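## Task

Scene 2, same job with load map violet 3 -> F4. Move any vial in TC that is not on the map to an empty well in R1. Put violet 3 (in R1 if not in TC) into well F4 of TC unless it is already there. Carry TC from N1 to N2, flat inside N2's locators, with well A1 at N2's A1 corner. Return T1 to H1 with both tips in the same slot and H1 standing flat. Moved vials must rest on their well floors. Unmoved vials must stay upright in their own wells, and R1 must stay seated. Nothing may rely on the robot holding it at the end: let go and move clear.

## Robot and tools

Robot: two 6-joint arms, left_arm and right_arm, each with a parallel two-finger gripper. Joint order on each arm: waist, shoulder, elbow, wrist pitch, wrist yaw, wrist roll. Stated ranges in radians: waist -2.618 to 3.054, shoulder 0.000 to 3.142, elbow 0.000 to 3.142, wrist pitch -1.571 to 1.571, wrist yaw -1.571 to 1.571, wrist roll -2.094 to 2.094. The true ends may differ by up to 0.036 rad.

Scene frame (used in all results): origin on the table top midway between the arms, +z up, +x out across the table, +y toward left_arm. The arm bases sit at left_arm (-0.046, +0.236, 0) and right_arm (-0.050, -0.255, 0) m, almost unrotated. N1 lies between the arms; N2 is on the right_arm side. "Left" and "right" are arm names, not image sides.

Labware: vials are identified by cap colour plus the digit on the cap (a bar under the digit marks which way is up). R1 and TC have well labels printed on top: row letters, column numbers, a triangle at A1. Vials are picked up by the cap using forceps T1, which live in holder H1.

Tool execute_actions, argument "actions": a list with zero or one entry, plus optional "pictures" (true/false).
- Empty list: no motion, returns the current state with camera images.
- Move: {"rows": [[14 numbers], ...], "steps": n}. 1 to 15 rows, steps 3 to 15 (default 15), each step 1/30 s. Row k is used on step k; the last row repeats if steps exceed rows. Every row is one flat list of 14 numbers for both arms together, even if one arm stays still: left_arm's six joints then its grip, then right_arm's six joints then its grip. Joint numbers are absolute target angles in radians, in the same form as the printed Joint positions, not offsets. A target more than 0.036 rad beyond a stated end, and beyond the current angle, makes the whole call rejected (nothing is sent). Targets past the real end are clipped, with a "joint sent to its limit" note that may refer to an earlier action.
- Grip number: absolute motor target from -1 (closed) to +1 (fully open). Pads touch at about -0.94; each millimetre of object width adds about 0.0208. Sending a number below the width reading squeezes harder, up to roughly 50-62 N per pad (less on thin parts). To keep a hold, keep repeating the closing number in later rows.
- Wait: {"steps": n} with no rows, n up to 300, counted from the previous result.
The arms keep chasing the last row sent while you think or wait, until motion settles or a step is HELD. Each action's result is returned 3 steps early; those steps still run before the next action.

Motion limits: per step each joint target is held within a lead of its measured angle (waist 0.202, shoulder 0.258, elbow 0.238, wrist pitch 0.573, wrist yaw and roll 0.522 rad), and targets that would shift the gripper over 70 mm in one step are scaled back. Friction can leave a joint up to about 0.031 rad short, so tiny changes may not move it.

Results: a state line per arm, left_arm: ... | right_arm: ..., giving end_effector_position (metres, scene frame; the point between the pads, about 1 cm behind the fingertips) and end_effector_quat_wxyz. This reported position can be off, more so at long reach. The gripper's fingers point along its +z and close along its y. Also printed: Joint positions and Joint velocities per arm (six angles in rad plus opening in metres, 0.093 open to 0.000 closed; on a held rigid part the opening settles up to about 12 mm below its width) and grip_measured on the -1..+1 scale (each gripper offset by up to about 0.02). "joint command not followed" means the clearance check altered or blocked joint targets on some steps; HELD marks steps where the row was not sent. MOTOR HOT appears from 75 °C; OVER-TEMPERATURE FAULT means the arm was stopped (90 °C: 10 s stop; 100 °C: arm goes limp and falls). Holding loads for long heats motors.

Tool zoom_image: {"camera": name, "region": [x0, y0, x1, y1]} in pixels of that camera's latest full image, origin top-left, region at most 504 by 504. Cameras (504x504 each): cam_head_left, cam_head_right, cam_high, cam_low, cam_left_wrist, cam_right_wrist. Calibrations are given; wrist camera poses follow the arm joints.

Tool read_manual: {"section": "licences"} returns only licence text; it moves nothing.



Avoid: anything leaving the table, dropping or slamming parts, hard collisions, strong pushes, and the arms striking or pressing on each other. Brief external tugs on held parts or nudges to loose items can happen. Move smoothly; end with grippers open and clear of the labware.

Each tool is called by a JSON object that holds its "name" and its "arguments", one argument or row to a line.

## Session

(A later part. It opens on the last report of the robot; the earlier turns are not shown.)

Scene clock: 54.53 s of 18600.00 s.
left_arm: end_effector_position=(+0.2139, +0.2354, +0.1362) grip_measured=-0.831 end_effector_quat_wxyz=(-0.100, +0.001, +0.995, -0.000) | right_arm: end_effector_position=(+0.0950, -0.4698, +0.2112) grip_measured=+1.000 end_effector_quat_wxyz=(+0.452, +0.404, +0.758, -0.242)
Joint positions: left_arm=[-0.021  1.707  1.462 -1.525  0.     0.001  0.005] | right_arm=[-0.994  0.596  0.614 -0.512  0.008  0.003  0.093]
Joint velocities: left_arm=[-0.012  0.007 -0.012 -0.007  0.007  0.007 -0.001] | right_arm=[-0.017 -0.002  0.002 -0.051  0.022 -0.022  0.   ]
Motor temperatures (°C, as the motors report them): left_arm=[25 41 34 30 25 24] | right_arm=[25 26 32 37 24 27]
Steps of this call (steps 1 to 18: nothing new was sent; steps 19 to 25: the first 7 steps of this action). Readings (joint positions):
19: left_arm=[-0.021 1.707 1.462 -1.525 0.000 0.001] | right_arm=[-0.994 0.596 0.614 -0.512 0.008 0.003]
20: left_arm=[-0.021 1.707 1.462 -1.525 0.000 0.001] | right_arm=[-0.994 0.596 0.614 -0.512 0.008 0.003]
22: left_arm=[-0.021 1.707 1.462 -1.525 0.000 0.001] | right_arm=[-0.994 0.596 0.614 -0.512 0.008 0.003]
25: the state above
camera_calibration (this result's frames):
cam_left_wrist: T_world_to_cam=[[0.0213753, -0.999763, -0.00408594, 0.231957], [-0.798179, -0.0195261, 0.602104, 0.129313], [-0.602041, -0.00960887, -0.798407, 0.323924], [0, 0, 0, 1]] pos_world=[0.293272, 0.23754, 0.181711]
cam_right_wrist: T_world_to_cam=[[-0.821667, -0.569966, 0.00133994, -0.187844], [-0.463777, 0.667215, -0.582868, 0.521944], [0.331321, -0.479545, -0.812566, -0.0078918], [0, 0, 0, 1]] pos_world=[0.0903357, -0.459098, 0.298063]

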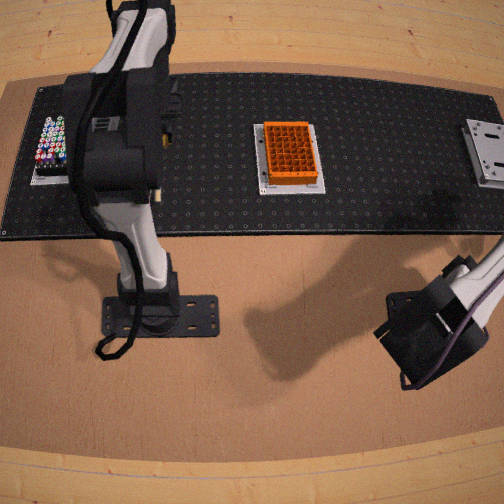

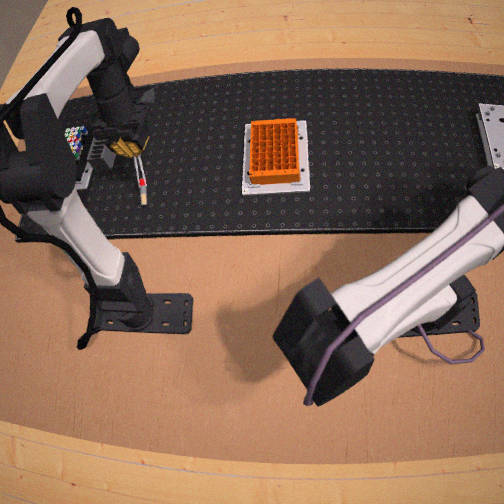

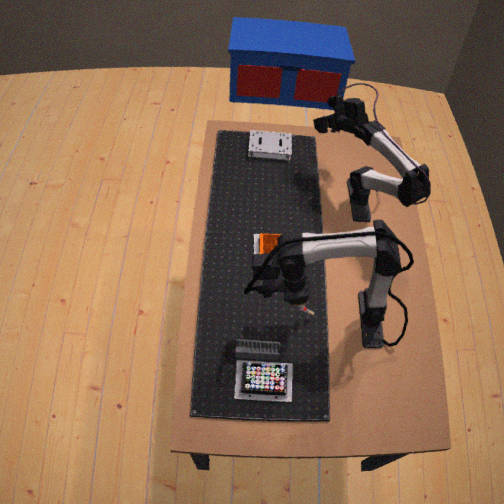

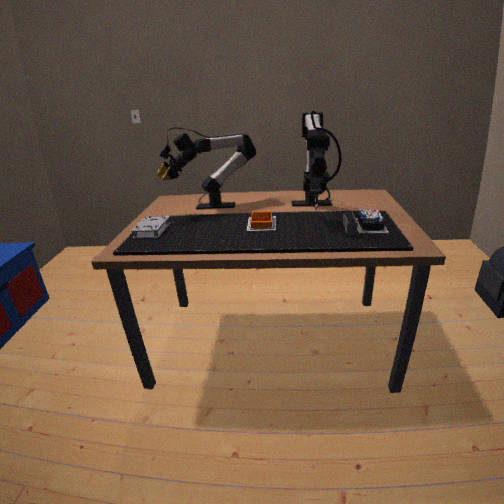

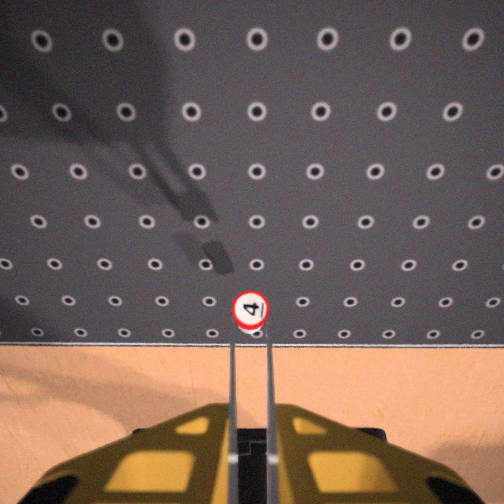

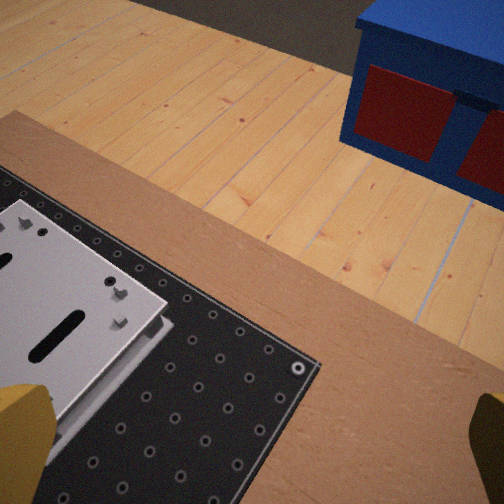

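{"name": "execute_actions", "arguments": {
  "actions": [
    {"rows":[[-0.02,1.66,1.47,-1.53,0,0,-0.84,-1.0,0.6,0.6,-0.5,0,0,1],[-0.02,1.63,1.47,-1.52,0,0,-0.84,-1.0,0.6,0.6,-0.5,0,0,1],[-0.02,1.60,1.47,-1.5,0,0,-0.84,-1.0,0.6,0.6,-0.5,0,0,1],[-0.02,1.57,1.47,-1.47,0,0,-0.84,-1.0,0.6,0.6,-0.5,0,0,1],[-0.02,1.54,1.47,-1.44,0,0,-0.84,-1.0,0.6,0.6,-0.5,0,0,1],[-0.02,1.51,1.46,-1.40,0,0,-0.84,-1.0,0.6,0.6,-0.5,0,0,1],[-0.02,1.48,1.45,-1.36,0,0,-0.84,-1.0,0.6,0.6,-0.5,0,0,1],[-0.02,1.45,1.44,-1.32,0,0,-0.84,-1.0,0.6,0.6,-0.5,0,0,1],[-0.02,1.42,1.43,-1.28,0,0,-0.84,-1.0,0.6,0.6,-0.5,0,0,1],[-0.02,1.39,1.42,-1.24,0,0,-0.84,-1.0,0.6,0.6,-0.5,0,0,1],[-0.02,1.37,1.41,-1.20,0,0,-0.84,-1.0,0.6,0.6,-0.5,0,0,1],[-0.02,1.35,1.40,-1.16,0,0,-0.84,-1.0,0.6,0.6,-0.5,0,0,1],[-0.02,1.35,1.39,-1.12,0,0,-0.84,-1.0,0.6,0.6,-0.5,0,0,1],[-0.02,1.35,1.38,-1.08,0,0,-0.84,-1.0,0.6,0.6,-0.5,0,0,1],[-0.02,1.35,1.37,-1.04,0,0,-0.84,-1.0,0.6,0.6,-0.5,0,0,1]],"steps":15}
  ]
}}

{"name": "execute_actions", "arguments": {
  "actions": [
    {"rows":[[0.01,1.35,1.37,-1.02,0,0,-0.84,-1.0,0.6,0.6,-0.5,0,0,1],[0.04,1.35,1.37,-1.0,0,0,-0.84,-1.0,0.6,0.6,-0.5,0,0,1],[0.08,1.35,1.37,-0.98,0,0,-0.84,-1.0,0.6,0.6,-0.5,0,0,1],[0.12,1.35,1.37,-0.96,0,0,-0.84,-1.0,0.6,0.6,-0.5,0,0,1],[0.16,1.35,1.37,-0.94,0,0,-0.84,-1.0,0.6,0.6,-0.5,0,0,1],[0.20,1.35,1.37,-0.92,0,0,-0.84,-1.0,0.6,0.6,-0.5,0,0,1],[0.24,1.35,1.37,-0.9,0,0,-0.84,-1.0,0.6,0.6,-0.5,0,0,1],[0.28,1.35,1.37,-0.88,0,0,-0.84,-1.0,0.6,0.6,-0.5,0,0,1],[0.32,1.35,1.37,-0.88,0,0,-0.84,-1.0,0.6,0.6,-0.5,0,0,1],[0.36,1.35,1.37,-0.88,0,0,-0.84,-1.0,0.6,0.6,-0.5,0,0,1],[0.40,1.35,1.37,-0.88,0,0,-0.84,-1.0,0.6,0.6,-0.5,0,0,1],[0.43,1.35,1.37,-0.88,0,0,-0.84,-1.0,0.6,0.6,-0.5,0,0,1],[0.455,1.35,1.37,-0.88,0,0,-0.84,-1.0,0.6,0.6,-0.5,0,0,1]],"steps":15}
  ]
}}

{"name": "execute_actions", "arguments": {
  "actions": [
    {"rows":[[0.455,1.35,1.35,-0.86,0,0,-0.84,-1.0,0.6,0.6,-0.5,0,0,1],[0.455,1.35,1.33,-0.84,0,0,-0.84,-1.0,0.6,0.6,-0.5,0,0,1],[0.455,1.35,1.31,-0.82,0,0,-0.84,-1.0,0.6,0.6,-0.5,0,0,1],[0.455,1.35,1.29,-0.80,0,0,-0.84,-1.0,0.6,0.6,-0.5,0,0,1],[0.455,1.35,1.27,-0.78,0,0,-0.84,-1.0,0.6,0.6,-0.5,0,0,1],[0.455,1.35,1.25,-0.76,0,0,-0.84,-1.0,0.6,0.6,-0.5,0,0,1],[0.455,1.35,1.228,-0.747,0,0,-0.84,-1.0,0.6,0.6,-0.5,0,0,1]],"steps":15}
  ]
}}

{"name": "execute_actions", "arguments": {
  "actions": [
    {"steps":10}
  ],
  "pictures": true
}}

Scene clock: 55.90 s of 18600.00 s.
left_arm: end_effector_position=(+0.2395, +0.2354, +0.2097) grip_measured=-0.831 end_effector_quat_wxyz=(+0.141, +0.001, +0.990, -0.000) | right_arm: end_effector_position=(+0.0950, -0.4698, +0.2112) grip_measured=+1.000 end_effector_quat_wxyz=(+0.452, +0.404, +0.758, -0.242)
Joint positions: left_arm=[-0.021  1.401  1.437 -1.324  0.     0.001  0.005] | right_arm=[-0.994  0.596  0.614 -0.512  0.008  0.003  0.093]
Joint velocities: left_arm=[-0.022 -0.799 -0.271  1.018 -0.022  0.037 -0.001] | right_arm=[-0.002  0.012  0.007  0.007 -0.007 -0.007  0.   ]
Motor temperatures (°C, as the motors report them): left_arm=[25 41 34 30 25 24] | right_arm=[25 26 32 38 24 27]
Steps of this call (steps 1 to 3: the last 3 steps of your previous action; steps 4 to 15: the robot went on to your last target; steps 16 to 29: nothing new was sent; steps 30 to 41: the first 12 steps of this action). Readings (joint positions):
30: left_arm=[-0.021 1.706 1.462 -1.525 0.000 0.001] | right_arm=[-0.994 0.596 0.614 -0.512 0.008 0.003]
31: left_arm=[-0.021 1.699 1.462 -1.525 0.000 0.001] | right_arm=[-0.994 0.596 0.614 -0.512 0.008 0.003]
33: left_arm=[-0.021 1.666 1.462 -1.516 0.000 0.001] | right_arm=[-0.994 0.596 0.614 -0.512 0.008 0.003]
37: left_arm=[-0.021 1.534 1.462 -1.446 0.000 0.001] | right_arm=[-0.994 0.596 0.614 -0.512 0.008 0.003]
41: the state above

Scene clock: 56.40 s of 18600.00 s.
left_arm: end_effector_position=(+0.2839, +0.3670, +0.2473) grip_measured=-0.831 end_effector_quat_wxyz=(+0.320, -0.178, +0.929, +0.060) | right_arm: end_effector_position=(+0.0950, -0.4698, +0.2112) grip_measured=+1.000 end_effector_quat_wxyz=(+0.452, +0.404, +0.758, -0.242)
Joint positions: left_arm=[ 0.36   1.352  1.381 -0.935  0.003  0.001  0.005] | right_arm=[-0.994  0.596  0.614 -0.512  0.008  0.003  0.093]
Joint velocities: left_arm=[ 1.077 -0.012 -0.017  0.212 -0.095 -0.066  0.001] | right_arm=[ 0.002 -0.007  0.012  0.022  0.022  0.051  0.   ]
Motor temperatures (°C, as the motors report them): left_arm=[25 41 34 30 25 24] | right_arm=[25 26 32 38 24 27]
Steps of this call (steps 1 to 3: the last 3 steps of your previous action; steps 4 to 15: the first 12 steps of this action). Readings (joint positions):
4: left_arm=[-0.019 1.352 1.403 -1.188 0.000 0.001] | right_arm=[-0.994 0.596 0.614 -0.512 0.008 0.003]
5: left_arm=[-0.011 1.352 1.395 -1.154 0.002 0.001] | right_arm=[-0.994 0.596 0.614 -0.512 0.008 0.003]
7: left_arm=[0.035 1.352 1.383 -1.099 0.006 0.001] | right_arm=[-0.994 0.596 0.614 -0.512 0.008 0.003]
11: left_arm=[0.198 1.352 1.381 -1.000 0.006 0.001] | right_arm=[-0.994 0.596 0.614 -0.512 0.008 0.003]
15: the state above

Scene clock: 56.90 s of 18600.00 s.
left_arm: end_effector_position=(+0.2733, +0.3999, +0.2084) grip_measured=-0.831 end_effector_quat_wxyz=(+0.309, -0.223, +0.922, +0.077) | right_arm: end_effector_position=(+0.0950, -0.4698, +0.2112) grip_measured=+1.000 end_effector_quat_wxyz=(+0.452, +0.404, +0.758, -0.242)
Joint positions: left_arm=[ 0.453  1.352  1.234 -0.805 -0.004  0.001  0.005] | right_arm=[-0.994  0.596  0.614 -0.512  0.008  0.003  0.093]
Joint velocities: left_arm=[-0.017 -0.017  0.002  0.125  0.051  0.007 -0.001] | right_arm=[ 0.007  0.027 -0.002  0.051 -0.022 -0.051  0.   ]
Motor temperatures (°C, as the motors report them): left_arm=[25 41 34 30 25 24] | right_arm=[25 26 32 38 24 27]
Steps of this call (steps 1 to 3: the last 3 steps of your previous action; steps 4 to 15: the first 12 steps of this action). Readings (joint positions):
4: left_arm=[0.451 1.352 1.378 -0.911 -0.005 0.001] | right_arm=[-0.994 0.596 0.614 -0.512 0.008 0.003]
5: left_arm=[0.453 1.352 1.371 -0.901 -0.005 0.001] | right_arm=[-0.994 0.596 0.614 -0.512 0.008 0.003]
7: left_arm=[0.453 1.352 1.342 -0.871 -0.004 0.001] | right_arm=[-0.994 0.596 0.614 -0.512 0.008 0.003]
11: left_arm=[0.453 1.352 1.259 -0.819 -0.004 0.001] | right_arm=[-0.994 0.596 0.614 -0.512 0.008 0.003]
15: the state above

Scene clock: 57.23 s of 18600.00 s.
left_arm: end_effector_position=(+0.2782, +0.4024, +0.2127) grip_measured=-0.831 end_effector_quat_wxyz=(+0.322, -0.221, +0.917, +0.080) | right_arm: end_effector_position=(+0.0950, -0.4698, +0.2112) grip_measured=+1.000 end_effector_quat_wxyz=(+0.452, +0.404, +0.758, -0.242)
Joint positions: left_arm=[ 0.453  1.352  1.234 -0.776 -0.004  0.001  0.005] | right_arm=[-0.994  0.596  0.614 -0.512  0.008  0.003  0.093]
Joint velocities: left_arm=[-0.002  0.012 -0.017 -0.051 -0.007  0.051  0.   ] | right_arm=[-0.012 -0.002  0.007  0.037 -0.125 -0.022  0.   ]
Motor temperatures (°C, as the motors report them): left_arm=[25 40 34 30 25 24] | right_arm=[25 26 32 38 24 27]
Kept back: nothing.
Steps of this call (steps 1 to 3: the last 3 steps of your previous action; steps 4 to 10: the robot went on to your last target). Readings (joint positions):
1: left_arm=[0.453 1.352 1.234 -0.798 -0.004 0.001] | right_arm=[-0.994 0.596 0.614 -0.512 0.008 0.003]
2: left_arm=[0.453 1.352 1.234 -0.792 -0.004 0.001] | right_arm=[-0.994 0.596 0.614 -0.512 0.008 0.003]
4: left_arm=[0.453 1.352 1.234 -0.785 -0.004 0.001] | right_arm=[-0.994 0.596 0.614 -0.512 0.008 0.003]
8: left_arm=[0.453 1.352 1.234 -0.777 -0.004 0.001] | right_arm=[-0.994 0.596 0.614 -0.512 0.008 0.003]
10: the state above
camera_calibration (this result's frames):
cam_left_wrist: T_world_to_cam=[[0.473257, -0.880855, 0.0110231, 0.22113], [-0.856679, -0.463111, -0.227222, 0.508993], [0.205255, 0.0980912, -0.973781, 0.194648], [0, 0, 0, 1]] pos_world=[0.291439, 0.41141, 0.302762]
cam_right_wrist: T_world_to_cam=[[-0.821667, -0.569966, 0.00133994, -0.187844], [-0.463777, 0.667215, -0.582868, 0.521944], [0.331321, -0.479545, -0.812566, -0.0078918], [0, 0, 0, 1]] pos_world=[0.0903357, -0.459098, 0.298063]

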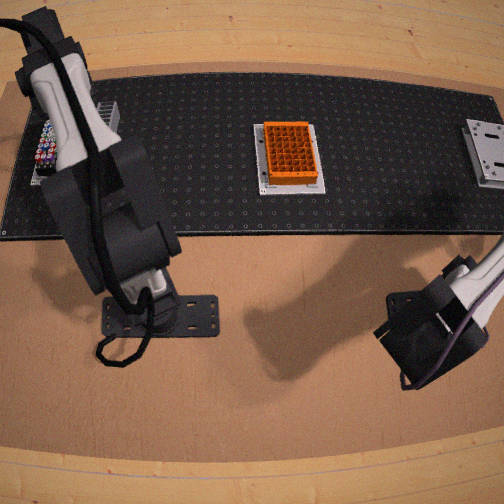

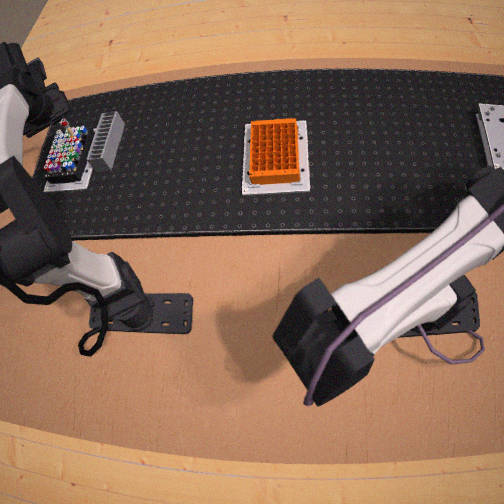

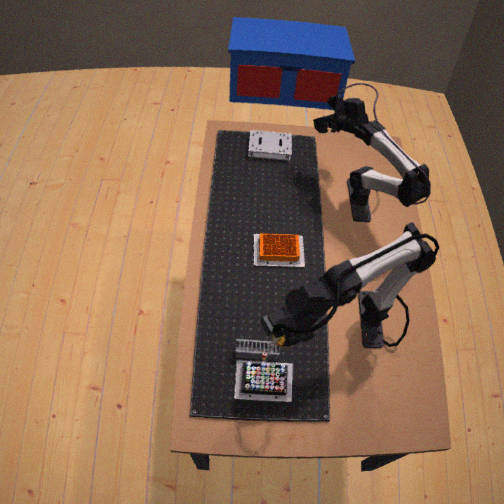

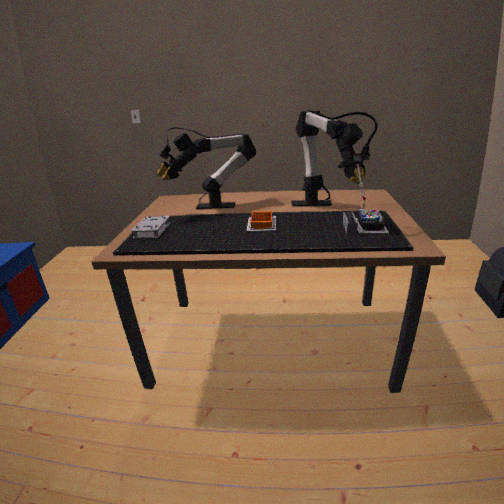

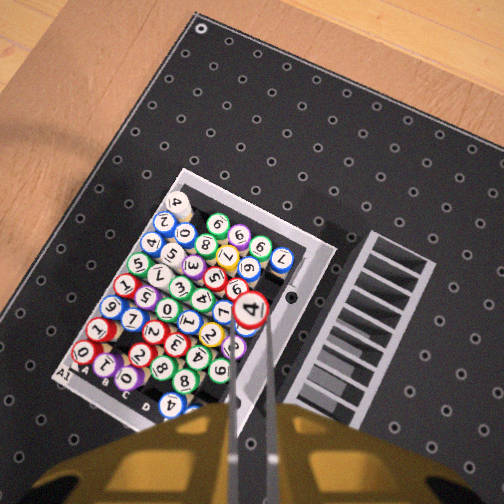

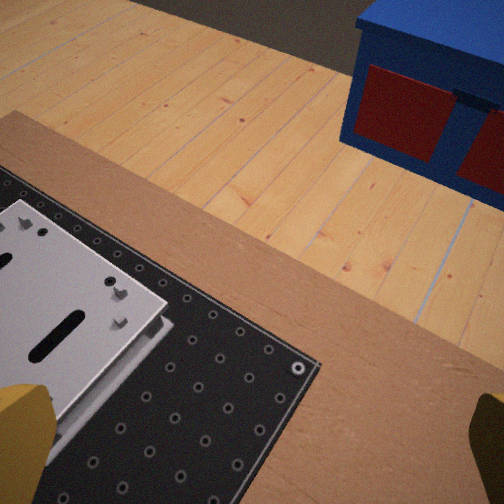

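{"name": "execute_actions", "arguments": {
  "actions": [
    {"rows":[[0.432,1.38,1.22,-0.72,0,0,-0.84,-1.0,0.6,0.6,-0.5,0,0,1],[0.432,1.403,1.20,-0.69,0,0,-0.84,-1.0,0.6,0.6,-0.5,0,0,1],[0.432,1.403,1.18,-0.655,0,0,-0.84,-1.0,0.6,0.6,-0.5,0,0,1],[0.432,1.403,1.166,-0.652,0,0,-0.84,-1.0,0.6,0.6,-0.5,0,0,1]],"steps":15}
  ]
}}

{"name": "execute_actions", "arguments": {
  "actions": [
    {"steps":12}
  ],
  "pictures": true
}}

Scene clock: 58.00 s of 18600.00 s.
left_arm: end_effector_position=(+0.2879, +0.4039, +0.1857) grip_measured=-0.831 end_effector_quat_wxyz=(+0.313, -0.218, +0.921, +0.076) | right_arm: end_effector_position=(+0.0950, -0.4698, +0.2112) grip_measured=+1.000 end_effector_quat_wxyz=(+0.452, +0.404, +0.758, -0.242)
Joint positions: left_arm=[ 0.444  1.395  1.172 -0.691 -0.004  0.001  0.005] | right_arm=[-0.994  0.596  0.614 -0.512  0.008  0.003  0.093]
Joint velocities: left_arm=[-0.007 -0.002 -0.012  0.139 -0.066 -0.037 -0.   ] | right_arm=[-0.012 -0.002  0.012 -0.081  0.051  0.037  0.   ]
Motor temperatures (°C, as the motors report them): left_arm=[25 40 34 30 25 24] | right_arm=[25 26 32 38 24 27]
Steps of this call (steps 1 to 11: the robot went on to your last target; steps 12 to 23: the first 12 steps of this action). Readings (joint positions):
12: left_arm=[0.452 1.352 1.234 -0.772 -0.004 0.001] | right_arm=[-0.994 0.596 0.614 -0.512 0.008 0.003]
13: left_arm=[0.450 1.355 1.231 -0.763 -0.004 0.001] | right_arm=[-0.994 0.596 0.614 -0.512 0.008 0.003]
15: left_arm=[0.446 1.365 1.213 -0.725 -0.004 0.001] | right_arm=[-0.994 0.596 0.614 -0.512 0.008 0.003]
19: left_arm=[0.444 1.391 1.176 -0.701 -0.004 0.001] | right_arm=[-0.994 0.596 0.614 -0.512 0.008 0.003]
23: the state above

Scene clock: 58.40 s of 18600.00 s.
left_arm: end_effector_position=(+0.2899, +0.4049, +0.1875) grip_measured=-0.831 end_effector_quat_wxyz=(+0.319, -0.218, +0.919, +0.078) | right_arm: end_effector_position=(+0.0950, -0.4698, +0.2112) grip_measured=+1.000 end_effector_quat_wxyz=(+0.452, +0.404, +0.758, -0.242)
Joint positions: left_arm=[ 0.444  1.395  1.172 -0.679 -0.004  0.001  0.005] | right_arm=[-0.994  0.596  0.614 -0.512  0.008  0.003  0.093]
Joint velocities: left_arm=[-0.002 -0.002 -0.012  0.022 -0.007  0.051 -0.   ] | right_arm=[-0.007 -0.012 -0.007 -0.037 -0.11   0.022  0.   ]
Motor temperatures (°C, as the motors report them): left_arm=[25 40 34 30 25 24] | right_arm=[25 26 32 38 24 27]
Kept back: nothing.
Steps of this call (steps 1 to 3: the last 3 steps of your previous action; steps 4 to 12: the robot went on to your last target). Readings (joint positions):
1: left_arm=[0.444 1.395 1.172 -0.687 -0.004 0.001] | right_arm=[-0.994 0.596 0.614 -0.512 0.008 0.003]
2: left_arm=[0.444 1.395 1.172 -0.686 -0.004 0.001] | right_arm=[-0.994 0.596 0.614 -0.512 0.008 0.003]
4: left_arm=[0.444 1.395 1.172 -0.683 -0.004 0.001] | right_arm=[-0.994 0.596 0.614 -0.512 0.008 0.003]
8: left_arm=[0.444 1.395 1.172 -0.680 -0.004 0.001] | right_arm=[-0.994 0.596 0.614 -0.512 0.008 0.003]
12: the state above
camera_calibration (this result's frames):
cam_left_wrist: T_world_to_cam=[[0.465923, -0.884759, 0.0108712, 0.221756], [-0.862059, -0.456669, -0.219788, 0.511974], [0.199424, 0.0930324, -0.975487, 0.171512], [0, 0, 0, 1]] pos_world=[0.303827, 0.414047, 0.277423]
cam_right_wrist: T_world_to_cam=[[-0.821667, -0.569966, 0.00133994, -0.187844], [-0.463777, 0.667215, -0.582868, 0.521944], [0.331321, -0.479545, -0.812566, -0.0078918], [0, 0, 0, 1]] pos_world=[0.0903357, -0.459098, 0.298063]

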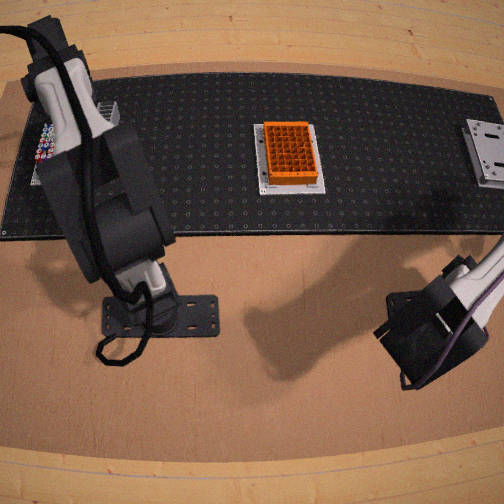

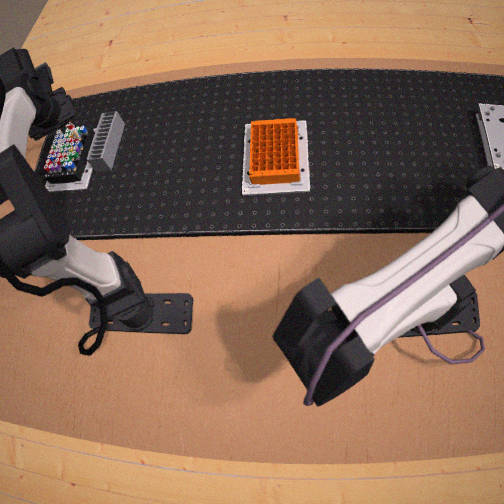

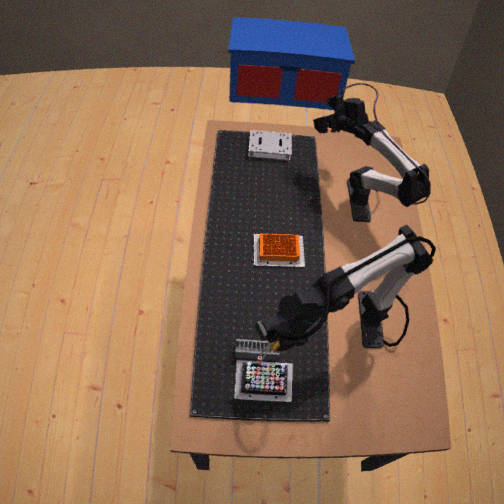

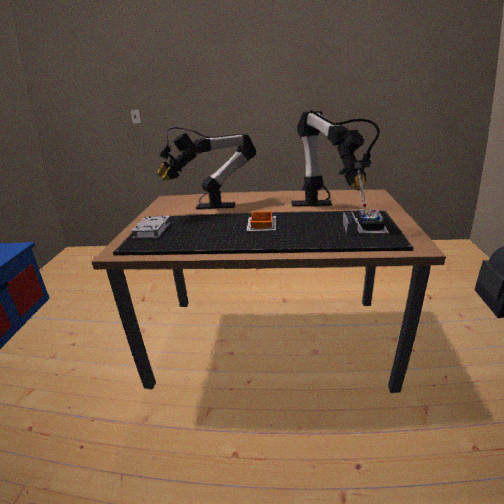

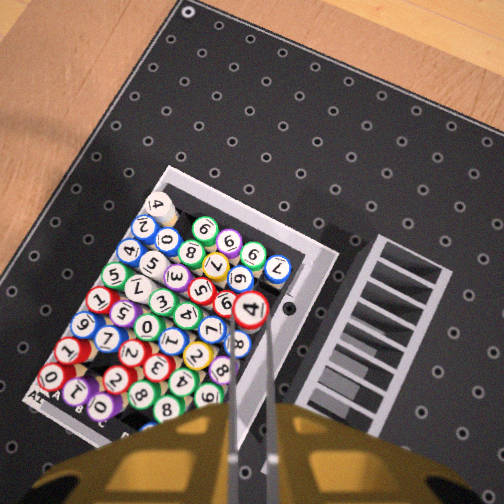

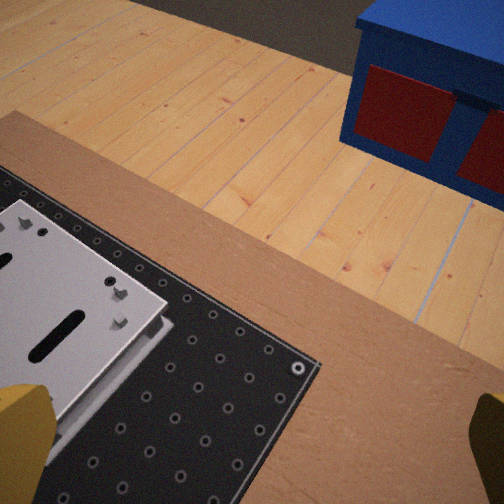

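{"name": "execute_actions", "arguments": {
  "actions": [
    {"rows":[[0.432,1.403,1.166,-0.63,0,0,-0.84,-1.0,0.6,0.6,-0.5,0,0,1],[0.432,1.403,1.166,-0.62,0,0,-0.84,-1.0,0.6,0.6,-0.5,0,0,1],[0.432,1.403,1.158,-0.61,0,0,-0.84,-1.0,0.6,0.6,-0.5,0,0,1],[0.432,1.403,1.15,-0.60,0,0,-0.84,-1.0,0.6,0.6,-0.5,0,0,1],[0.432,1.403,1.144,-0.595,0,0,-0.84,-1.0,0.6,0.6,-0.5,0,0,1],[0.432,1.403,1.138,-0.59,0,0,-0.84,-1.0,0.6,0.6,-0.5,0,0,1],[0.432,1.403,1.132,-0.585,0,0,-0.84,-1.0,0.6,0.6,-0.5,0,0,1],[0.432,1.403,1.126,-0.58,0,0,-0.84,-1.0,0.6,0.6,-0.5,0,0,1],[0.432,1.403,1.12,-0.58,0,0,-0.84,-1.0,0.6,0.6,-0.5,0,0,1],[0.432,1.403,1.114,-0.58,0,0,-0.84,-1.0,0.6,0.6,-0.5,0,0,1],[0.432,1.403,1.108,-0.58,0,0,-0.84,-1.0,0.6,0.6,-0.5,0,0,1],[0.432,1.403,1.102,-0.58,0,0,-0.84,-1.0,0.6,0.6,-0.5,0,0,1]],"steps":15}
  ]
}}

{"name": "execute_actions", "arguments": {
  "actions": [
    {"steps":12}
  ],
  "pictures": true
}}

{"name": "zoom_image", "arguments": {
  "camera": "cam_left_wrist",
  "region": [150,210,350,410]
}}

Scene clock: 59.03 s of 18600.00 s.
left_arm: end_effector_position=(+0.2949, +0.4073, +0.1811) grip_measured=-0.831 end_effector_quat_wxyz=(+0.332, -0.217, +0.914, +0.081) | right_arm: end_effector_position=(+0.0950, -0.4698, +0.2112) grip_measured=+1.000 end_effector_quat_wxyz=(+0.452, +0.404, +0.758, -0.242)
Joint positions: left_arm=[ 0.444  1.395  1.129 -0.606 -0.004  0.001  0.005] | right_arm=[-0.994  0.596  0.614 -0.512  0.008  0.003  0.093]
Joint velocities: left_arm=[ 0.012 -0.017 -0.071  0.212  0.007  0.007 -0.002] | right_arm=[ 0.012  0.017 -0.002 -0.037 -0.022 -0.037  0.   ]
Motor temperatures (°C, as the motors report them): left_arm=[25 40 34 30 25 24] | right_arm=[25 26 32 38 24 27]
Steps of this call (steps 1 to 7: the robot went on to your last target; steps 8 to 19: the first 12 steps of this action). Readings (joint positions):
8: left_arm=[0.444 1.395 1.172 -0.677 -0.004 0.001] | right_arm=[-0.994 0.596 0.614 -0.512 0.008 0.003]
9: left_arm=[0.444 1.395 1.172 -0.673 -0.004 0.001] | right_arm=[-0.994 0.596 0.614 -0.512 0.008 0.003]
11: left_arm=[0.444 1.395 1.171 -0.659 -0.004 0.001] | right_arm=[-0.994 0.596 0.614 -0.512 0.008 0.003]
15: left_arm=[0.444 1.395 1.152 -0.627 -0.004 0.001] | right_arm=[-0.994 0.596 0.614 -0.512 0.008 0.003]
19: the state above

Scene clock: 59.43 s of 18600.00 s.
left_arm: end_effector_position=(+0.2970, +0.4084, +0.1813) grip_measured=-0.831 end_effector_quat_wxyz=(+0.339, -0.216, +0.912, +0.082) | right_arm: end_effector_position=(+0.0950, -0.4698, +0.2112) grip_measured=+1.000 end_effector_quat_wxyz=(+0.452, +0.404, +0.758, -0.242)
Joint positions: left_arm=[ 0.444  1.395  1.121 -0.585 -0.004  0.001  0.005] | right_arm=[-0.994  0.596  0.614 -0.512  0.008  0.003  0.093]
Joint velocities: left_arm=[-0.002 -0.007 -0.007  0.007  0.051 -0.037  0.001] | right_arm=[-0.002  0.002  0.007  0.007 -0.007  0.051  0.   ]
Motor temperatures (°C, as the motors report them): left_arm=[25 40 34 30 25 24] | right_arm=[25 26 32 38 24 27]
Kept back: nothing.
Steps of this call (steps 1 to 3: the last 3 steps of your previous action; steps 4 to 12: the robot went on to your last target). Readings (joint positions):
1: left_arm=[0.444 1.395 1.127 -0.599 -0.004 0.001] | right_arm=[-0.994 0.596 0.614 -0.512 0.008 0.003]
2: left_arm=[0.444 1.395 1.125 -0.594 -0.004 0.001] | right_arm=[-0.994 0.596 0.614 -0.512 0.008 0.003]
4: left_arm=[0.444 1.395 1.123 -0.590 -0.004 0.001] | right_arm=[-0.994 0.596 0.614 -0.512 0.008 0.003]
8: left_arm=[0.444 1.395 1.122 -0.586 -0.004 0.001] | right_arm=[-0.994 0.596 0.614 -0.512 0.008 0.003]
12: the state above
camera_calibration (this result's frames):
cam_left_wrist: T_world_to_cam=[[0.465265, -0.88509, 0.0120099, 0.221724], [-0.852861, -0.451873, -0.261606, 0.521268], [0.236972, 0.111473, -0.9651, 0.143201], [0, 0, 0, 1]] pos_world=[0.307474, 0.41583, 0.271908]
cam_right_wrist: T_world_to_cam=[[-0.821667, -0.569966, 0.00133994, -0.187844], [-0.463777, 0.667215, -0.582868, 0.521944], [0.331321, -0.479545, -0.812566, -0.0078918], [0, 0, 0, 1]] pos_world=[0.0903357, -0.459098, 0.298063]

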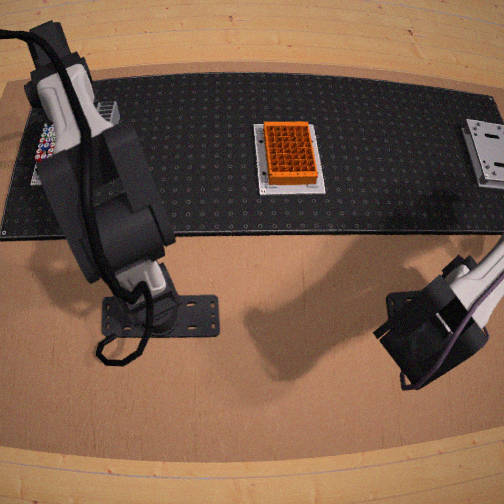

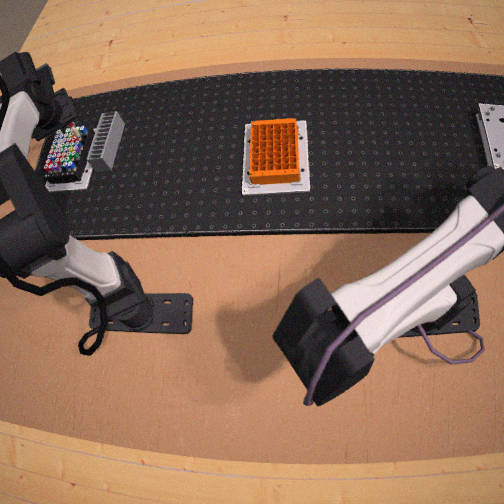

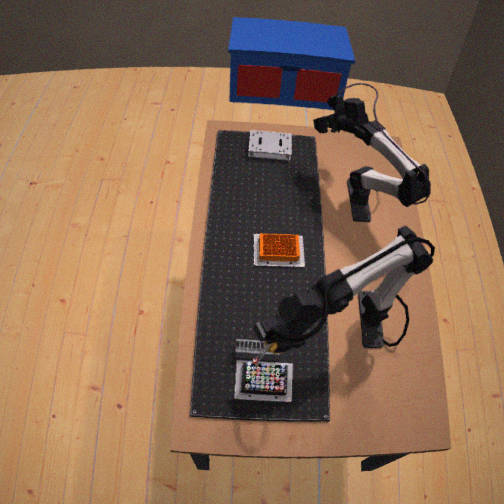

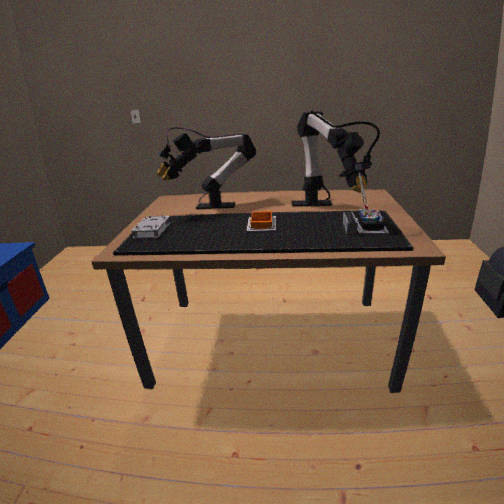

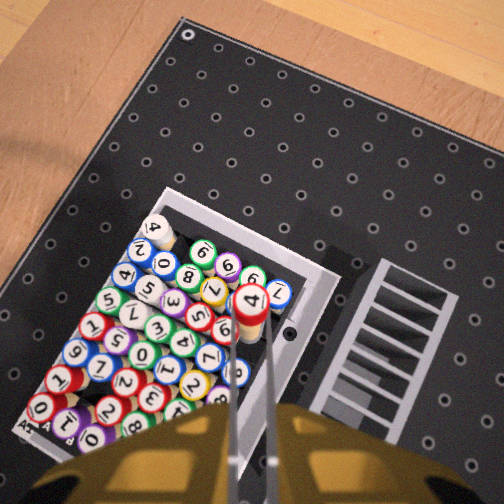

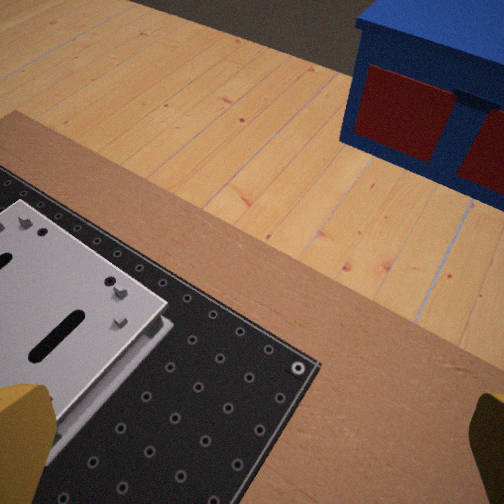

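Region (150, 210, 350, 410) of cam_left_wrist's 504x504 image, scaled by 2.520, with more detail than that image has.

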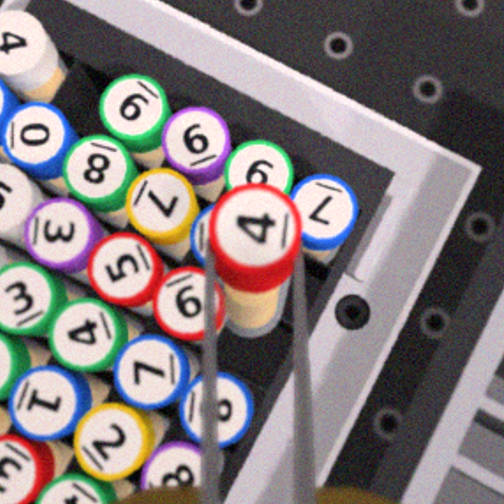

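{"name": "execute_actions", "arguments": {
  "actions": [
    {"rows":[[0.432,1.37,1.12,-0.58,0,0,-0.84,-1.0,0.6,0.6,-0.5,0,0,1],[0.432,1.35,1.12,-0.58,0,0,-0.84,-1.0,0.6,0.6,-0.5,0,0,1],[0.432,1.33,1.12,-0.58,0,0,-0.84,-1.0,0.6,0.6,-0.5,0,0,1],[0.432,1.31,1.11,-0.56,0,0,-0.84,-1.0,0.6,0.6,-0.5,0,0,1],[0.432,1.29,1.09,-0.54,0,0,-0.84,-1.0,0.6,0.6,-0.5,0,0,1],[0.432,1.27,1.07,-0.52,0,0,-0.84,-1.0,0.6,0.6,-0.5,0,0,1],[0.432,1.26,1.05,-0.50,0,0,-0.84,-1.0,0.6,0.6,-0.5,0,0,1],[0.432,1.26,1.03,-0.47,0,0,-0.84,-1.0,0.6,0.6,-0.5,0,0,1],[0.432,1.26,1.01,-0.47,0,0,-0.84,-1.0,0.6,0.6,-0.5,0,0,1],[0.432,1.26,1.0,-0.47,0,0,-0.84,-1.0,0.6,0.6,-0.5,0,0,1]],"steps":15}
  ]
}}

{"name": "execute_actions", "arguments": {
  "actions": [
    {"steps":15}
  ],
  "pictures": true
}}

{"name": "zoom_image", "arguments": {
  "camera": "cam_left_wrist",
  "region": [150,210,350,410]
}}

Scene clock: 60.13 s of 18600.00 s.
left_arm: end_effector_position=(+0.2844, +0.4020, +0.1988) grip_measured=-0.831 end_effector_quat_wxyz=(+0.386, -0.212, +0.893, +0.093) | right_arm: end_effector_position=(+0.0950, -0.4698, +0.2112) grip_measured=+1.000 end_effector_quat_wxyz=(+0.452, +0.404, +0.758, -0.242)
Joint positions: left_arm=[ 0.444  1.268  1.026 -0.512 -0.004  0.001  0.005] | right_arm=[-0.994  0.596  0.614 -0.512  0.008  0.003  0.093]
Joint velocities: left_arm=[-0.002  0.002 -0.286  0.066 -0.022 -0.037 -0.   ] | right_arm=[ 0.002  0.007  0.007 -0.051 -0.022 -0.022  0.   ]
Motor temperatures (°C, as the motors report them): left_arm=[25 40 34 30 25 24] | right_arm=[25 25 32 38 24 27]
Steps of this call (steps 1 to 9: the robot went on to your last target; steps 10 to 21: the first 12 steps of this action). Readings (joint positions):
10: left_arm=[0.444 1.395 1.121 -0.585 -0.004 0.001] | right_arm=[-0.994 0.596 0.614 -0.512 0.008 0.003]
11: left_arm=[0.444 1.393 1.121 -0.585 -0.004 0.001] | right_arm=[-0.994 0.596 0.614 -0.512 0.008 0.003]
13: left_arm=[0.444 1.378 1.121 -0.585 -0.004 0.001] | right_arm=[-0.994 0.596 0.614 -0.512 0.008 0.003]
17: left_arm=[0.444 1.295 1.078 -0.550 -0.004 0.001] | right_arm=[-0.994 0.596 0.614 -0.512 0.008 0.003]
21: the state above

Scene clock: 60.63 s of 18600.00 s.
left_arm: end_effector_position=(+0.2837, +0.4017, +0.1936) grip_measured=-0.831 end_effector_quat_wxyz=(+0.384, -0.212, +0.894, +0.093) | right_arm: end_effector_position=(+0.0950, -0.4698, +0.2112) grip_measured=+1.000 end_effector_quat_wxyz=(+0.452, +0.404, +0.758, -0.242)
Joint positions: left_arm=[ 0.444  1.268  1.008 -0.499 -0.004  0.001  0.005] | right_arm=[-0.994  0.596  0.614 -0.512  0.008  0.003  0.093]
Joint velocities: left_arm=[ 0.002 -0.002 -0.007 -0.037 -0.051 -0.037 -0.001] | right_arm=[ 0.012 -0.007 -0.007 -0.037 -0.037 -0.037  0.   ]
Motor temperatures (°C, as the motors report them): left_arm=[25 40 34 31 25 24] | right_arm=[25 25 32 38 24 27]
Kept back: nothing.
Steps of this call (steps 1 to 3: the last 3 steps of your previous action; steps 4 to 15: the robot went on to your last target). Readings (joint positions):
1: left_arm=[0.444 1.268 1.017 -0.512 -0.004 0.001] | right_arm=[-0.994 0.596 0.614 -0.512 0.008 0.003]
2: left_arm=[0.444 1.268 1.011 -0.512 -0.004 0.001] | right_arm=[-0.994 0.596 0.614 -0.512 0.008 0.003]
4: left_arm=[0.444 1.268 1.008 -0.511 -0.004 0.001] | right_arm=[-0.994 0.596 0.614 -0.512 0.008 0.003]
8: left_arm=[0.444 1.268 1.008 -0.503 -0.004 0.001] | right_arm=[-0.994 0.596 0.614 -0.512 0.008 0.003]
15: the state above
camera_calibration (this result's frames):
cam_left_wrist: T_world_to_cam=[[0.464103, -0.885672, 0.0138746, 0.222065], [-0.825101, -0.437955, -0.356938, 0.515126], [0.322207, 0.154208, -0.934025, 0.111608], [0, 0, 0, 1]] pos_world=[0.286009, 0.405067, 0.285032]
cam_right_wrist: T_world_to_cam=[[-0.821667, -0.569966, 0.00133994, -0.187844], [-0.463777, 0.667215, -0.582868, 0.521944], [0.331321, -0.479545, -0.812566, -0.0078918], [0, 0, 0, 1]] pos_world=[0.0903357, -0.459098, 0.298063]

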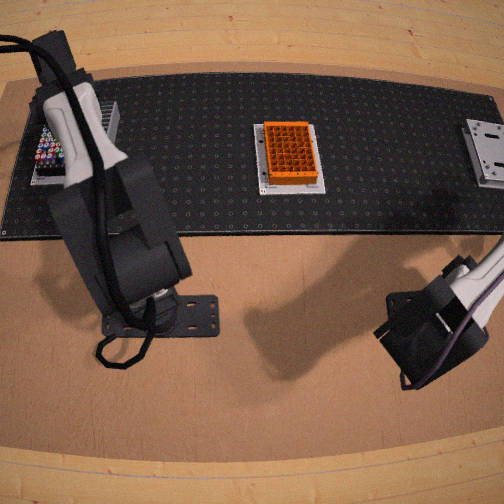

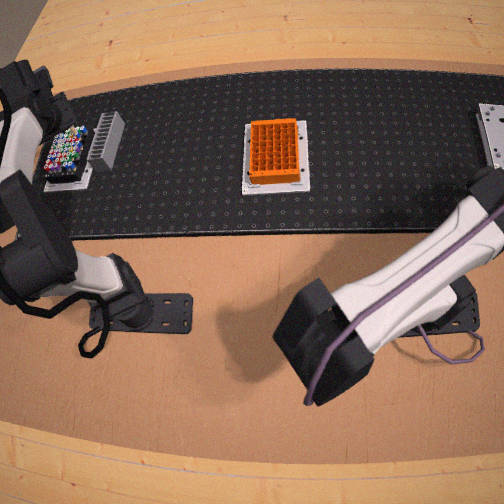

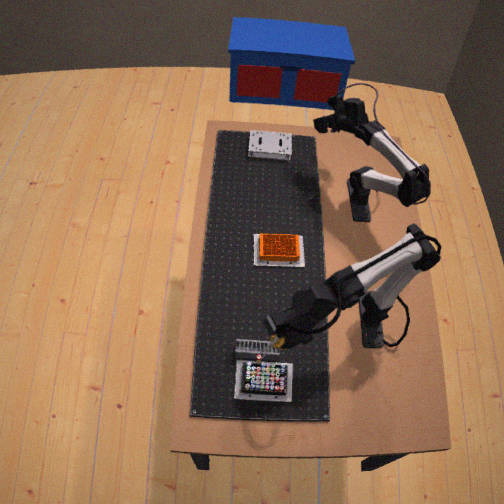

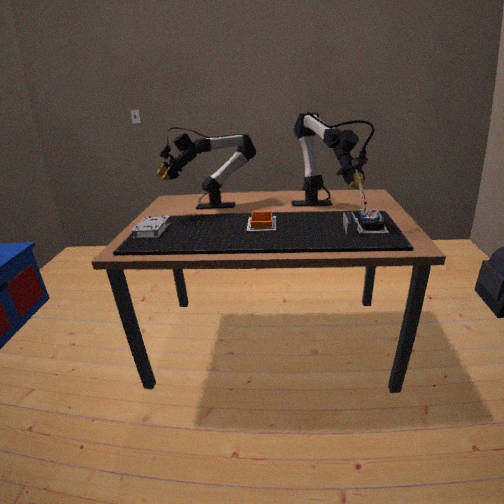

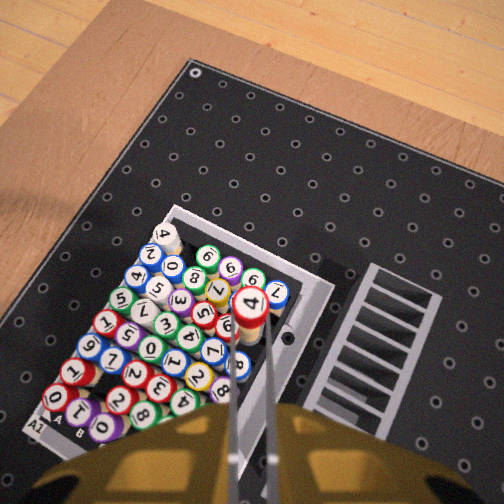

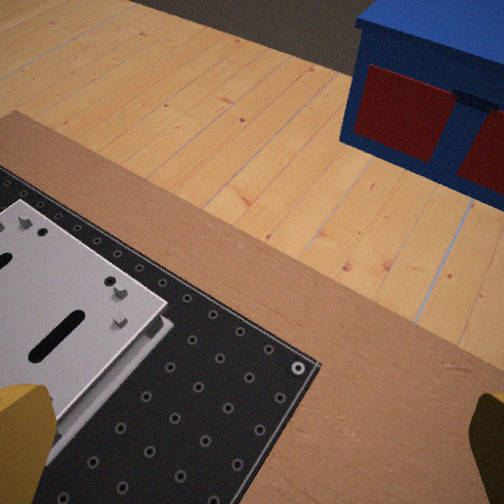

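Region (150, 210, 350, 410) of cam_left_wrist's 504x504 image, scaled by 2.520, with more detail than that image has.

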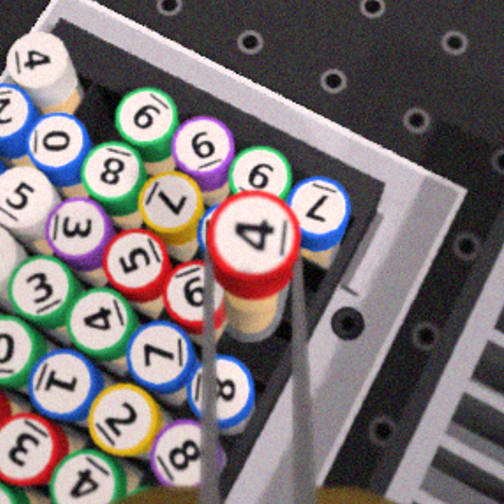

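{"name": "execute_actions", "arguments": {
  "actions": [
    {"rows":[[0.432,1.28,1.0,-0.47,0.012,0,-0.84,-1.0,0.6,0.6,-0.5,0,0,1],[0.432,1.288,1.0,-0.47,0.012,0,-0.84,-1.0,0.6,0.6,-0.5,0,0,1],[0.432,1.296,1.0,-0.47,0.012,0,-0.84,-1.0,0.6,0.6,-0.5,0,0,1],[0.432,1.304,1.0,-0.47,0.012,0,-0.84,-1.0,0.6,0.6,-0.5,0,0,1],[0.432,1.312,1.0,-0.47,0.012,0,-0.84,-1.0,0.6,0.6,-0.5,0,0,1],[0.432,1.32,1.0,-0.47,0.012,0,-0.84,-1.0,0.6,0.6,-0.5,0,0,1],[0.432,1.328,1.0,-0.47,0.012,0,-0.84,-1.0,0.6,0.6,-0.5,0,0,1]],"steps":15}
  ]
}}

{"name": "execute_actions", "arguments": {
  "actions": [
    {"steps":8}
  ],
  "pictures": true
}}

{"name": "zoom_image", "arguments": {
  "camera": "cam_left_wrist",
  "region": [150,210,350,410]
}}

Scene clock: 61.33 s of 18600.00 s.
left_arm: end_effector_position=(+0.2881, +0.4027, +0.1777) grip_measured=-0.831 end_effector_quat_wxyz=(+0.365, -0.213, +0.902, +0.085) | right_arm: end_effector_position=(+0.0950, -0.4698, +0.2112) grip_measured=+1.000 end_effector_quat_wxyz=(+0.452, +0.404, +0.758, -0.242)
Joint positions: left_arm=[ 0.444  1.316  1.008 -0.494  0.003  0.001  0.005] | right_arm=[-0.994  0.596  0.614 -0.512  0.008  0.003  0.093]
Joint velocities: left_arm=[ 0.012 -0.002  0.002 -0.022 -0.051 -0.007 -0.001] | right_arm=[ 0.002 -0.012 -0.022 -0.037  0.007 -0.066  0.   ]
Motor temperatures (°C, as the motors report them): left_arm=[25 39 34 31 25 24] | right_arm=[25 25 32 38 24 27]
Steps of this call (steps 1 to 9: the robot went on to your last target; steps 10 to 21: the first 12 steps of this action). Readings (joint positions):
10: left_arm=[0.444 1.268 1.008 -0.498 -0.003 0.001] | right_arm=[-0.994 0.596 0.614 -0.512 0.008 0.003]
11: left_arm=[0.444 1.268 1.008 -0.498 -0.002 0.001] | right_arm=[-0.994 0.596 0.614 -0.512 0.008 0.003]
13: left_arm=[0.444 1.270 1.008 -0.498 0.000 0.001] | right_arm=[-0.994 0.596 0.614 -0.512 0.008 0.003]
17: left_arm=[0.444 1.298 1.008 -0.494 0.002 0.001] | right_arm=[-0.994 0.596 0.614 -0.512 0.008 0.003]
21: the state above

Scene clock: 61.60 s of 18600.00 s.
left_arm: end_effector_position=(+0.2881, +0.4026, +0.1777) grip_measured=-0.831 end_effector_quat_wxyz=(+0.365, -0.213, +0.902, +0.085) | right_arm: end_effector_position=(+0.0950, -0.4698, +0.2112) grip_measured=+1.000 end_effector_quat_wxyz=(+0.452, +0.404, +0.758, -0.242)
Joint positions: left_arm=[ 0.444  1.316  1.008 -0.494  0.003  0.001  0.005] | right_arm=[-0.994  0.596  0.614 -0.512  0.008  0.003  0.093]
Joint velocities: left_arm=[ 0.002 -0.002 -0.022  0.022 -0.022 -0.037 -0.   ] | right_arm=[ 0.002  0.012  0.002 -0.007 -0.022  0.007  0.   ]
Motor temperatures (°C, as the motors report them): left_arm=[25 39 34 31 25 24] | right_arm=[25 25 32 38 24 27]
Kept back: nothing.
Steps of this call (steps 1 to 3: the last 3 steps of your previous action; steps 4 to 8: the robot went on to your last target). Readings (joint positions):
1: left_arm=[0.444 1.316 1.008 -0.494 0.003 0.001] | right_arm=[-0.994 0.596 0.614 -0.512 0.008 0.003]
2: left_arm=[0.444 1.316 1.008 -0.494 0.003 0.001] | right_arm=[-0.994 0.596 0.614 -0.512 0.008 0.003]
4: left_arm=[0.444 1.316 1.008 -0.494 0.003 0.001] | right_arm=[-0.994 0.596 0.614 -0.512 0.008 0.003]
8: the state above
camera_calibration (this result's frames):
cam_left_wrist: T_world_to_cam=[[0.46035, -0.887554, 0.0180289, 0.222153], [-0.839383, -0.441797, -0.316625, 0.511922], [0.288987, 0.130625, -0.94838, 0.11682], [0, 0, 0, 1]] pos_world=[0.293671, 0.408079, 0.268872]
cam_right_wrist: T_world_to_cam=[[-0.821667, -0.569966, 0.00133994, -0.187844], [-0.463777, 0.667215, -0.582868, 0.521944], [0.331321, -0.479545, -0.812566, -0.0078918], [0, 0, 0, 1]] pos_world=[0.0903357, -0.459098, 0.298063]

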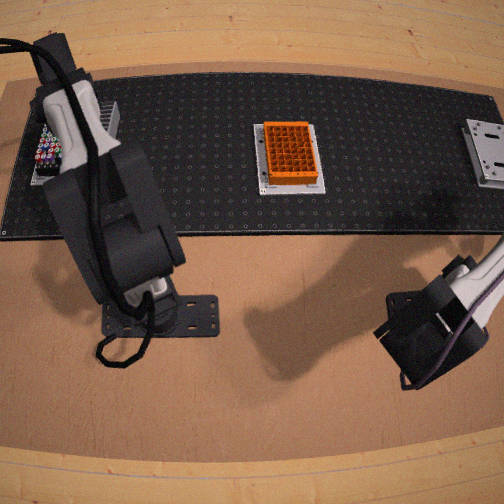

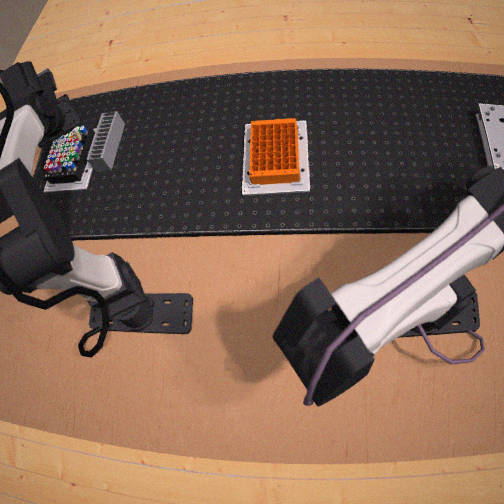

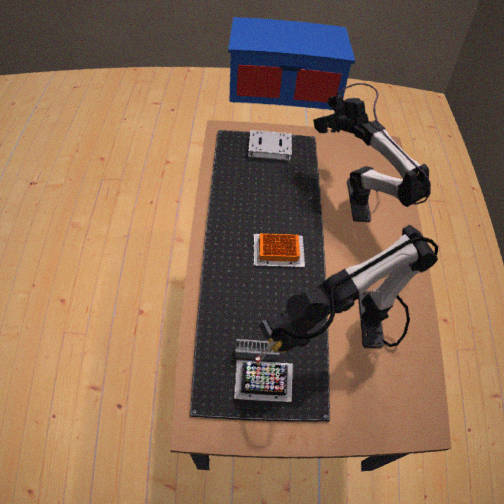

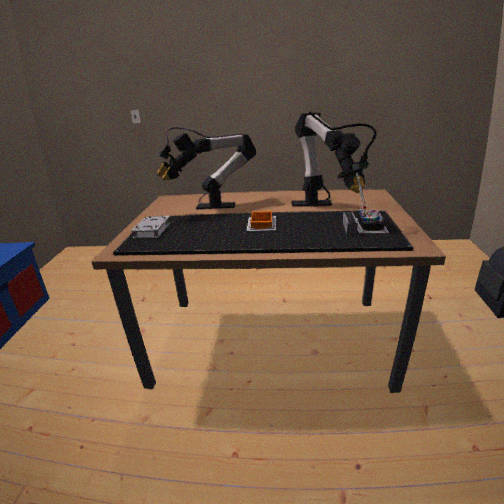

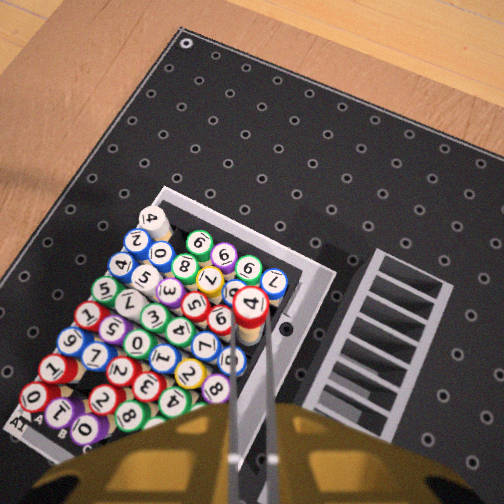

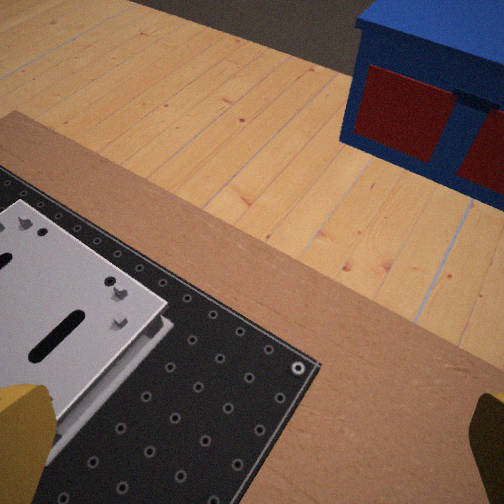

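Region (150, 210, 350, 410) of cam_left_wrist's 504x504 image, scaled by 2.520, with more detail than that image has.

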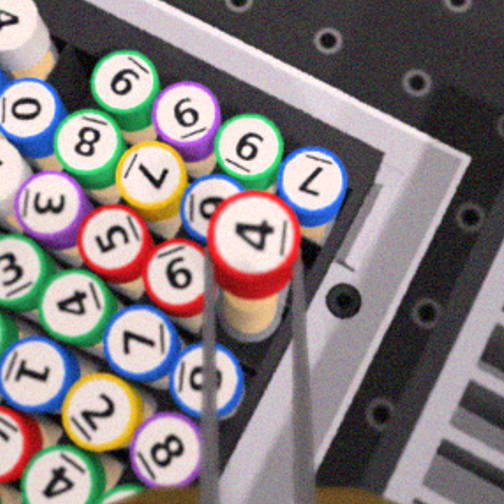

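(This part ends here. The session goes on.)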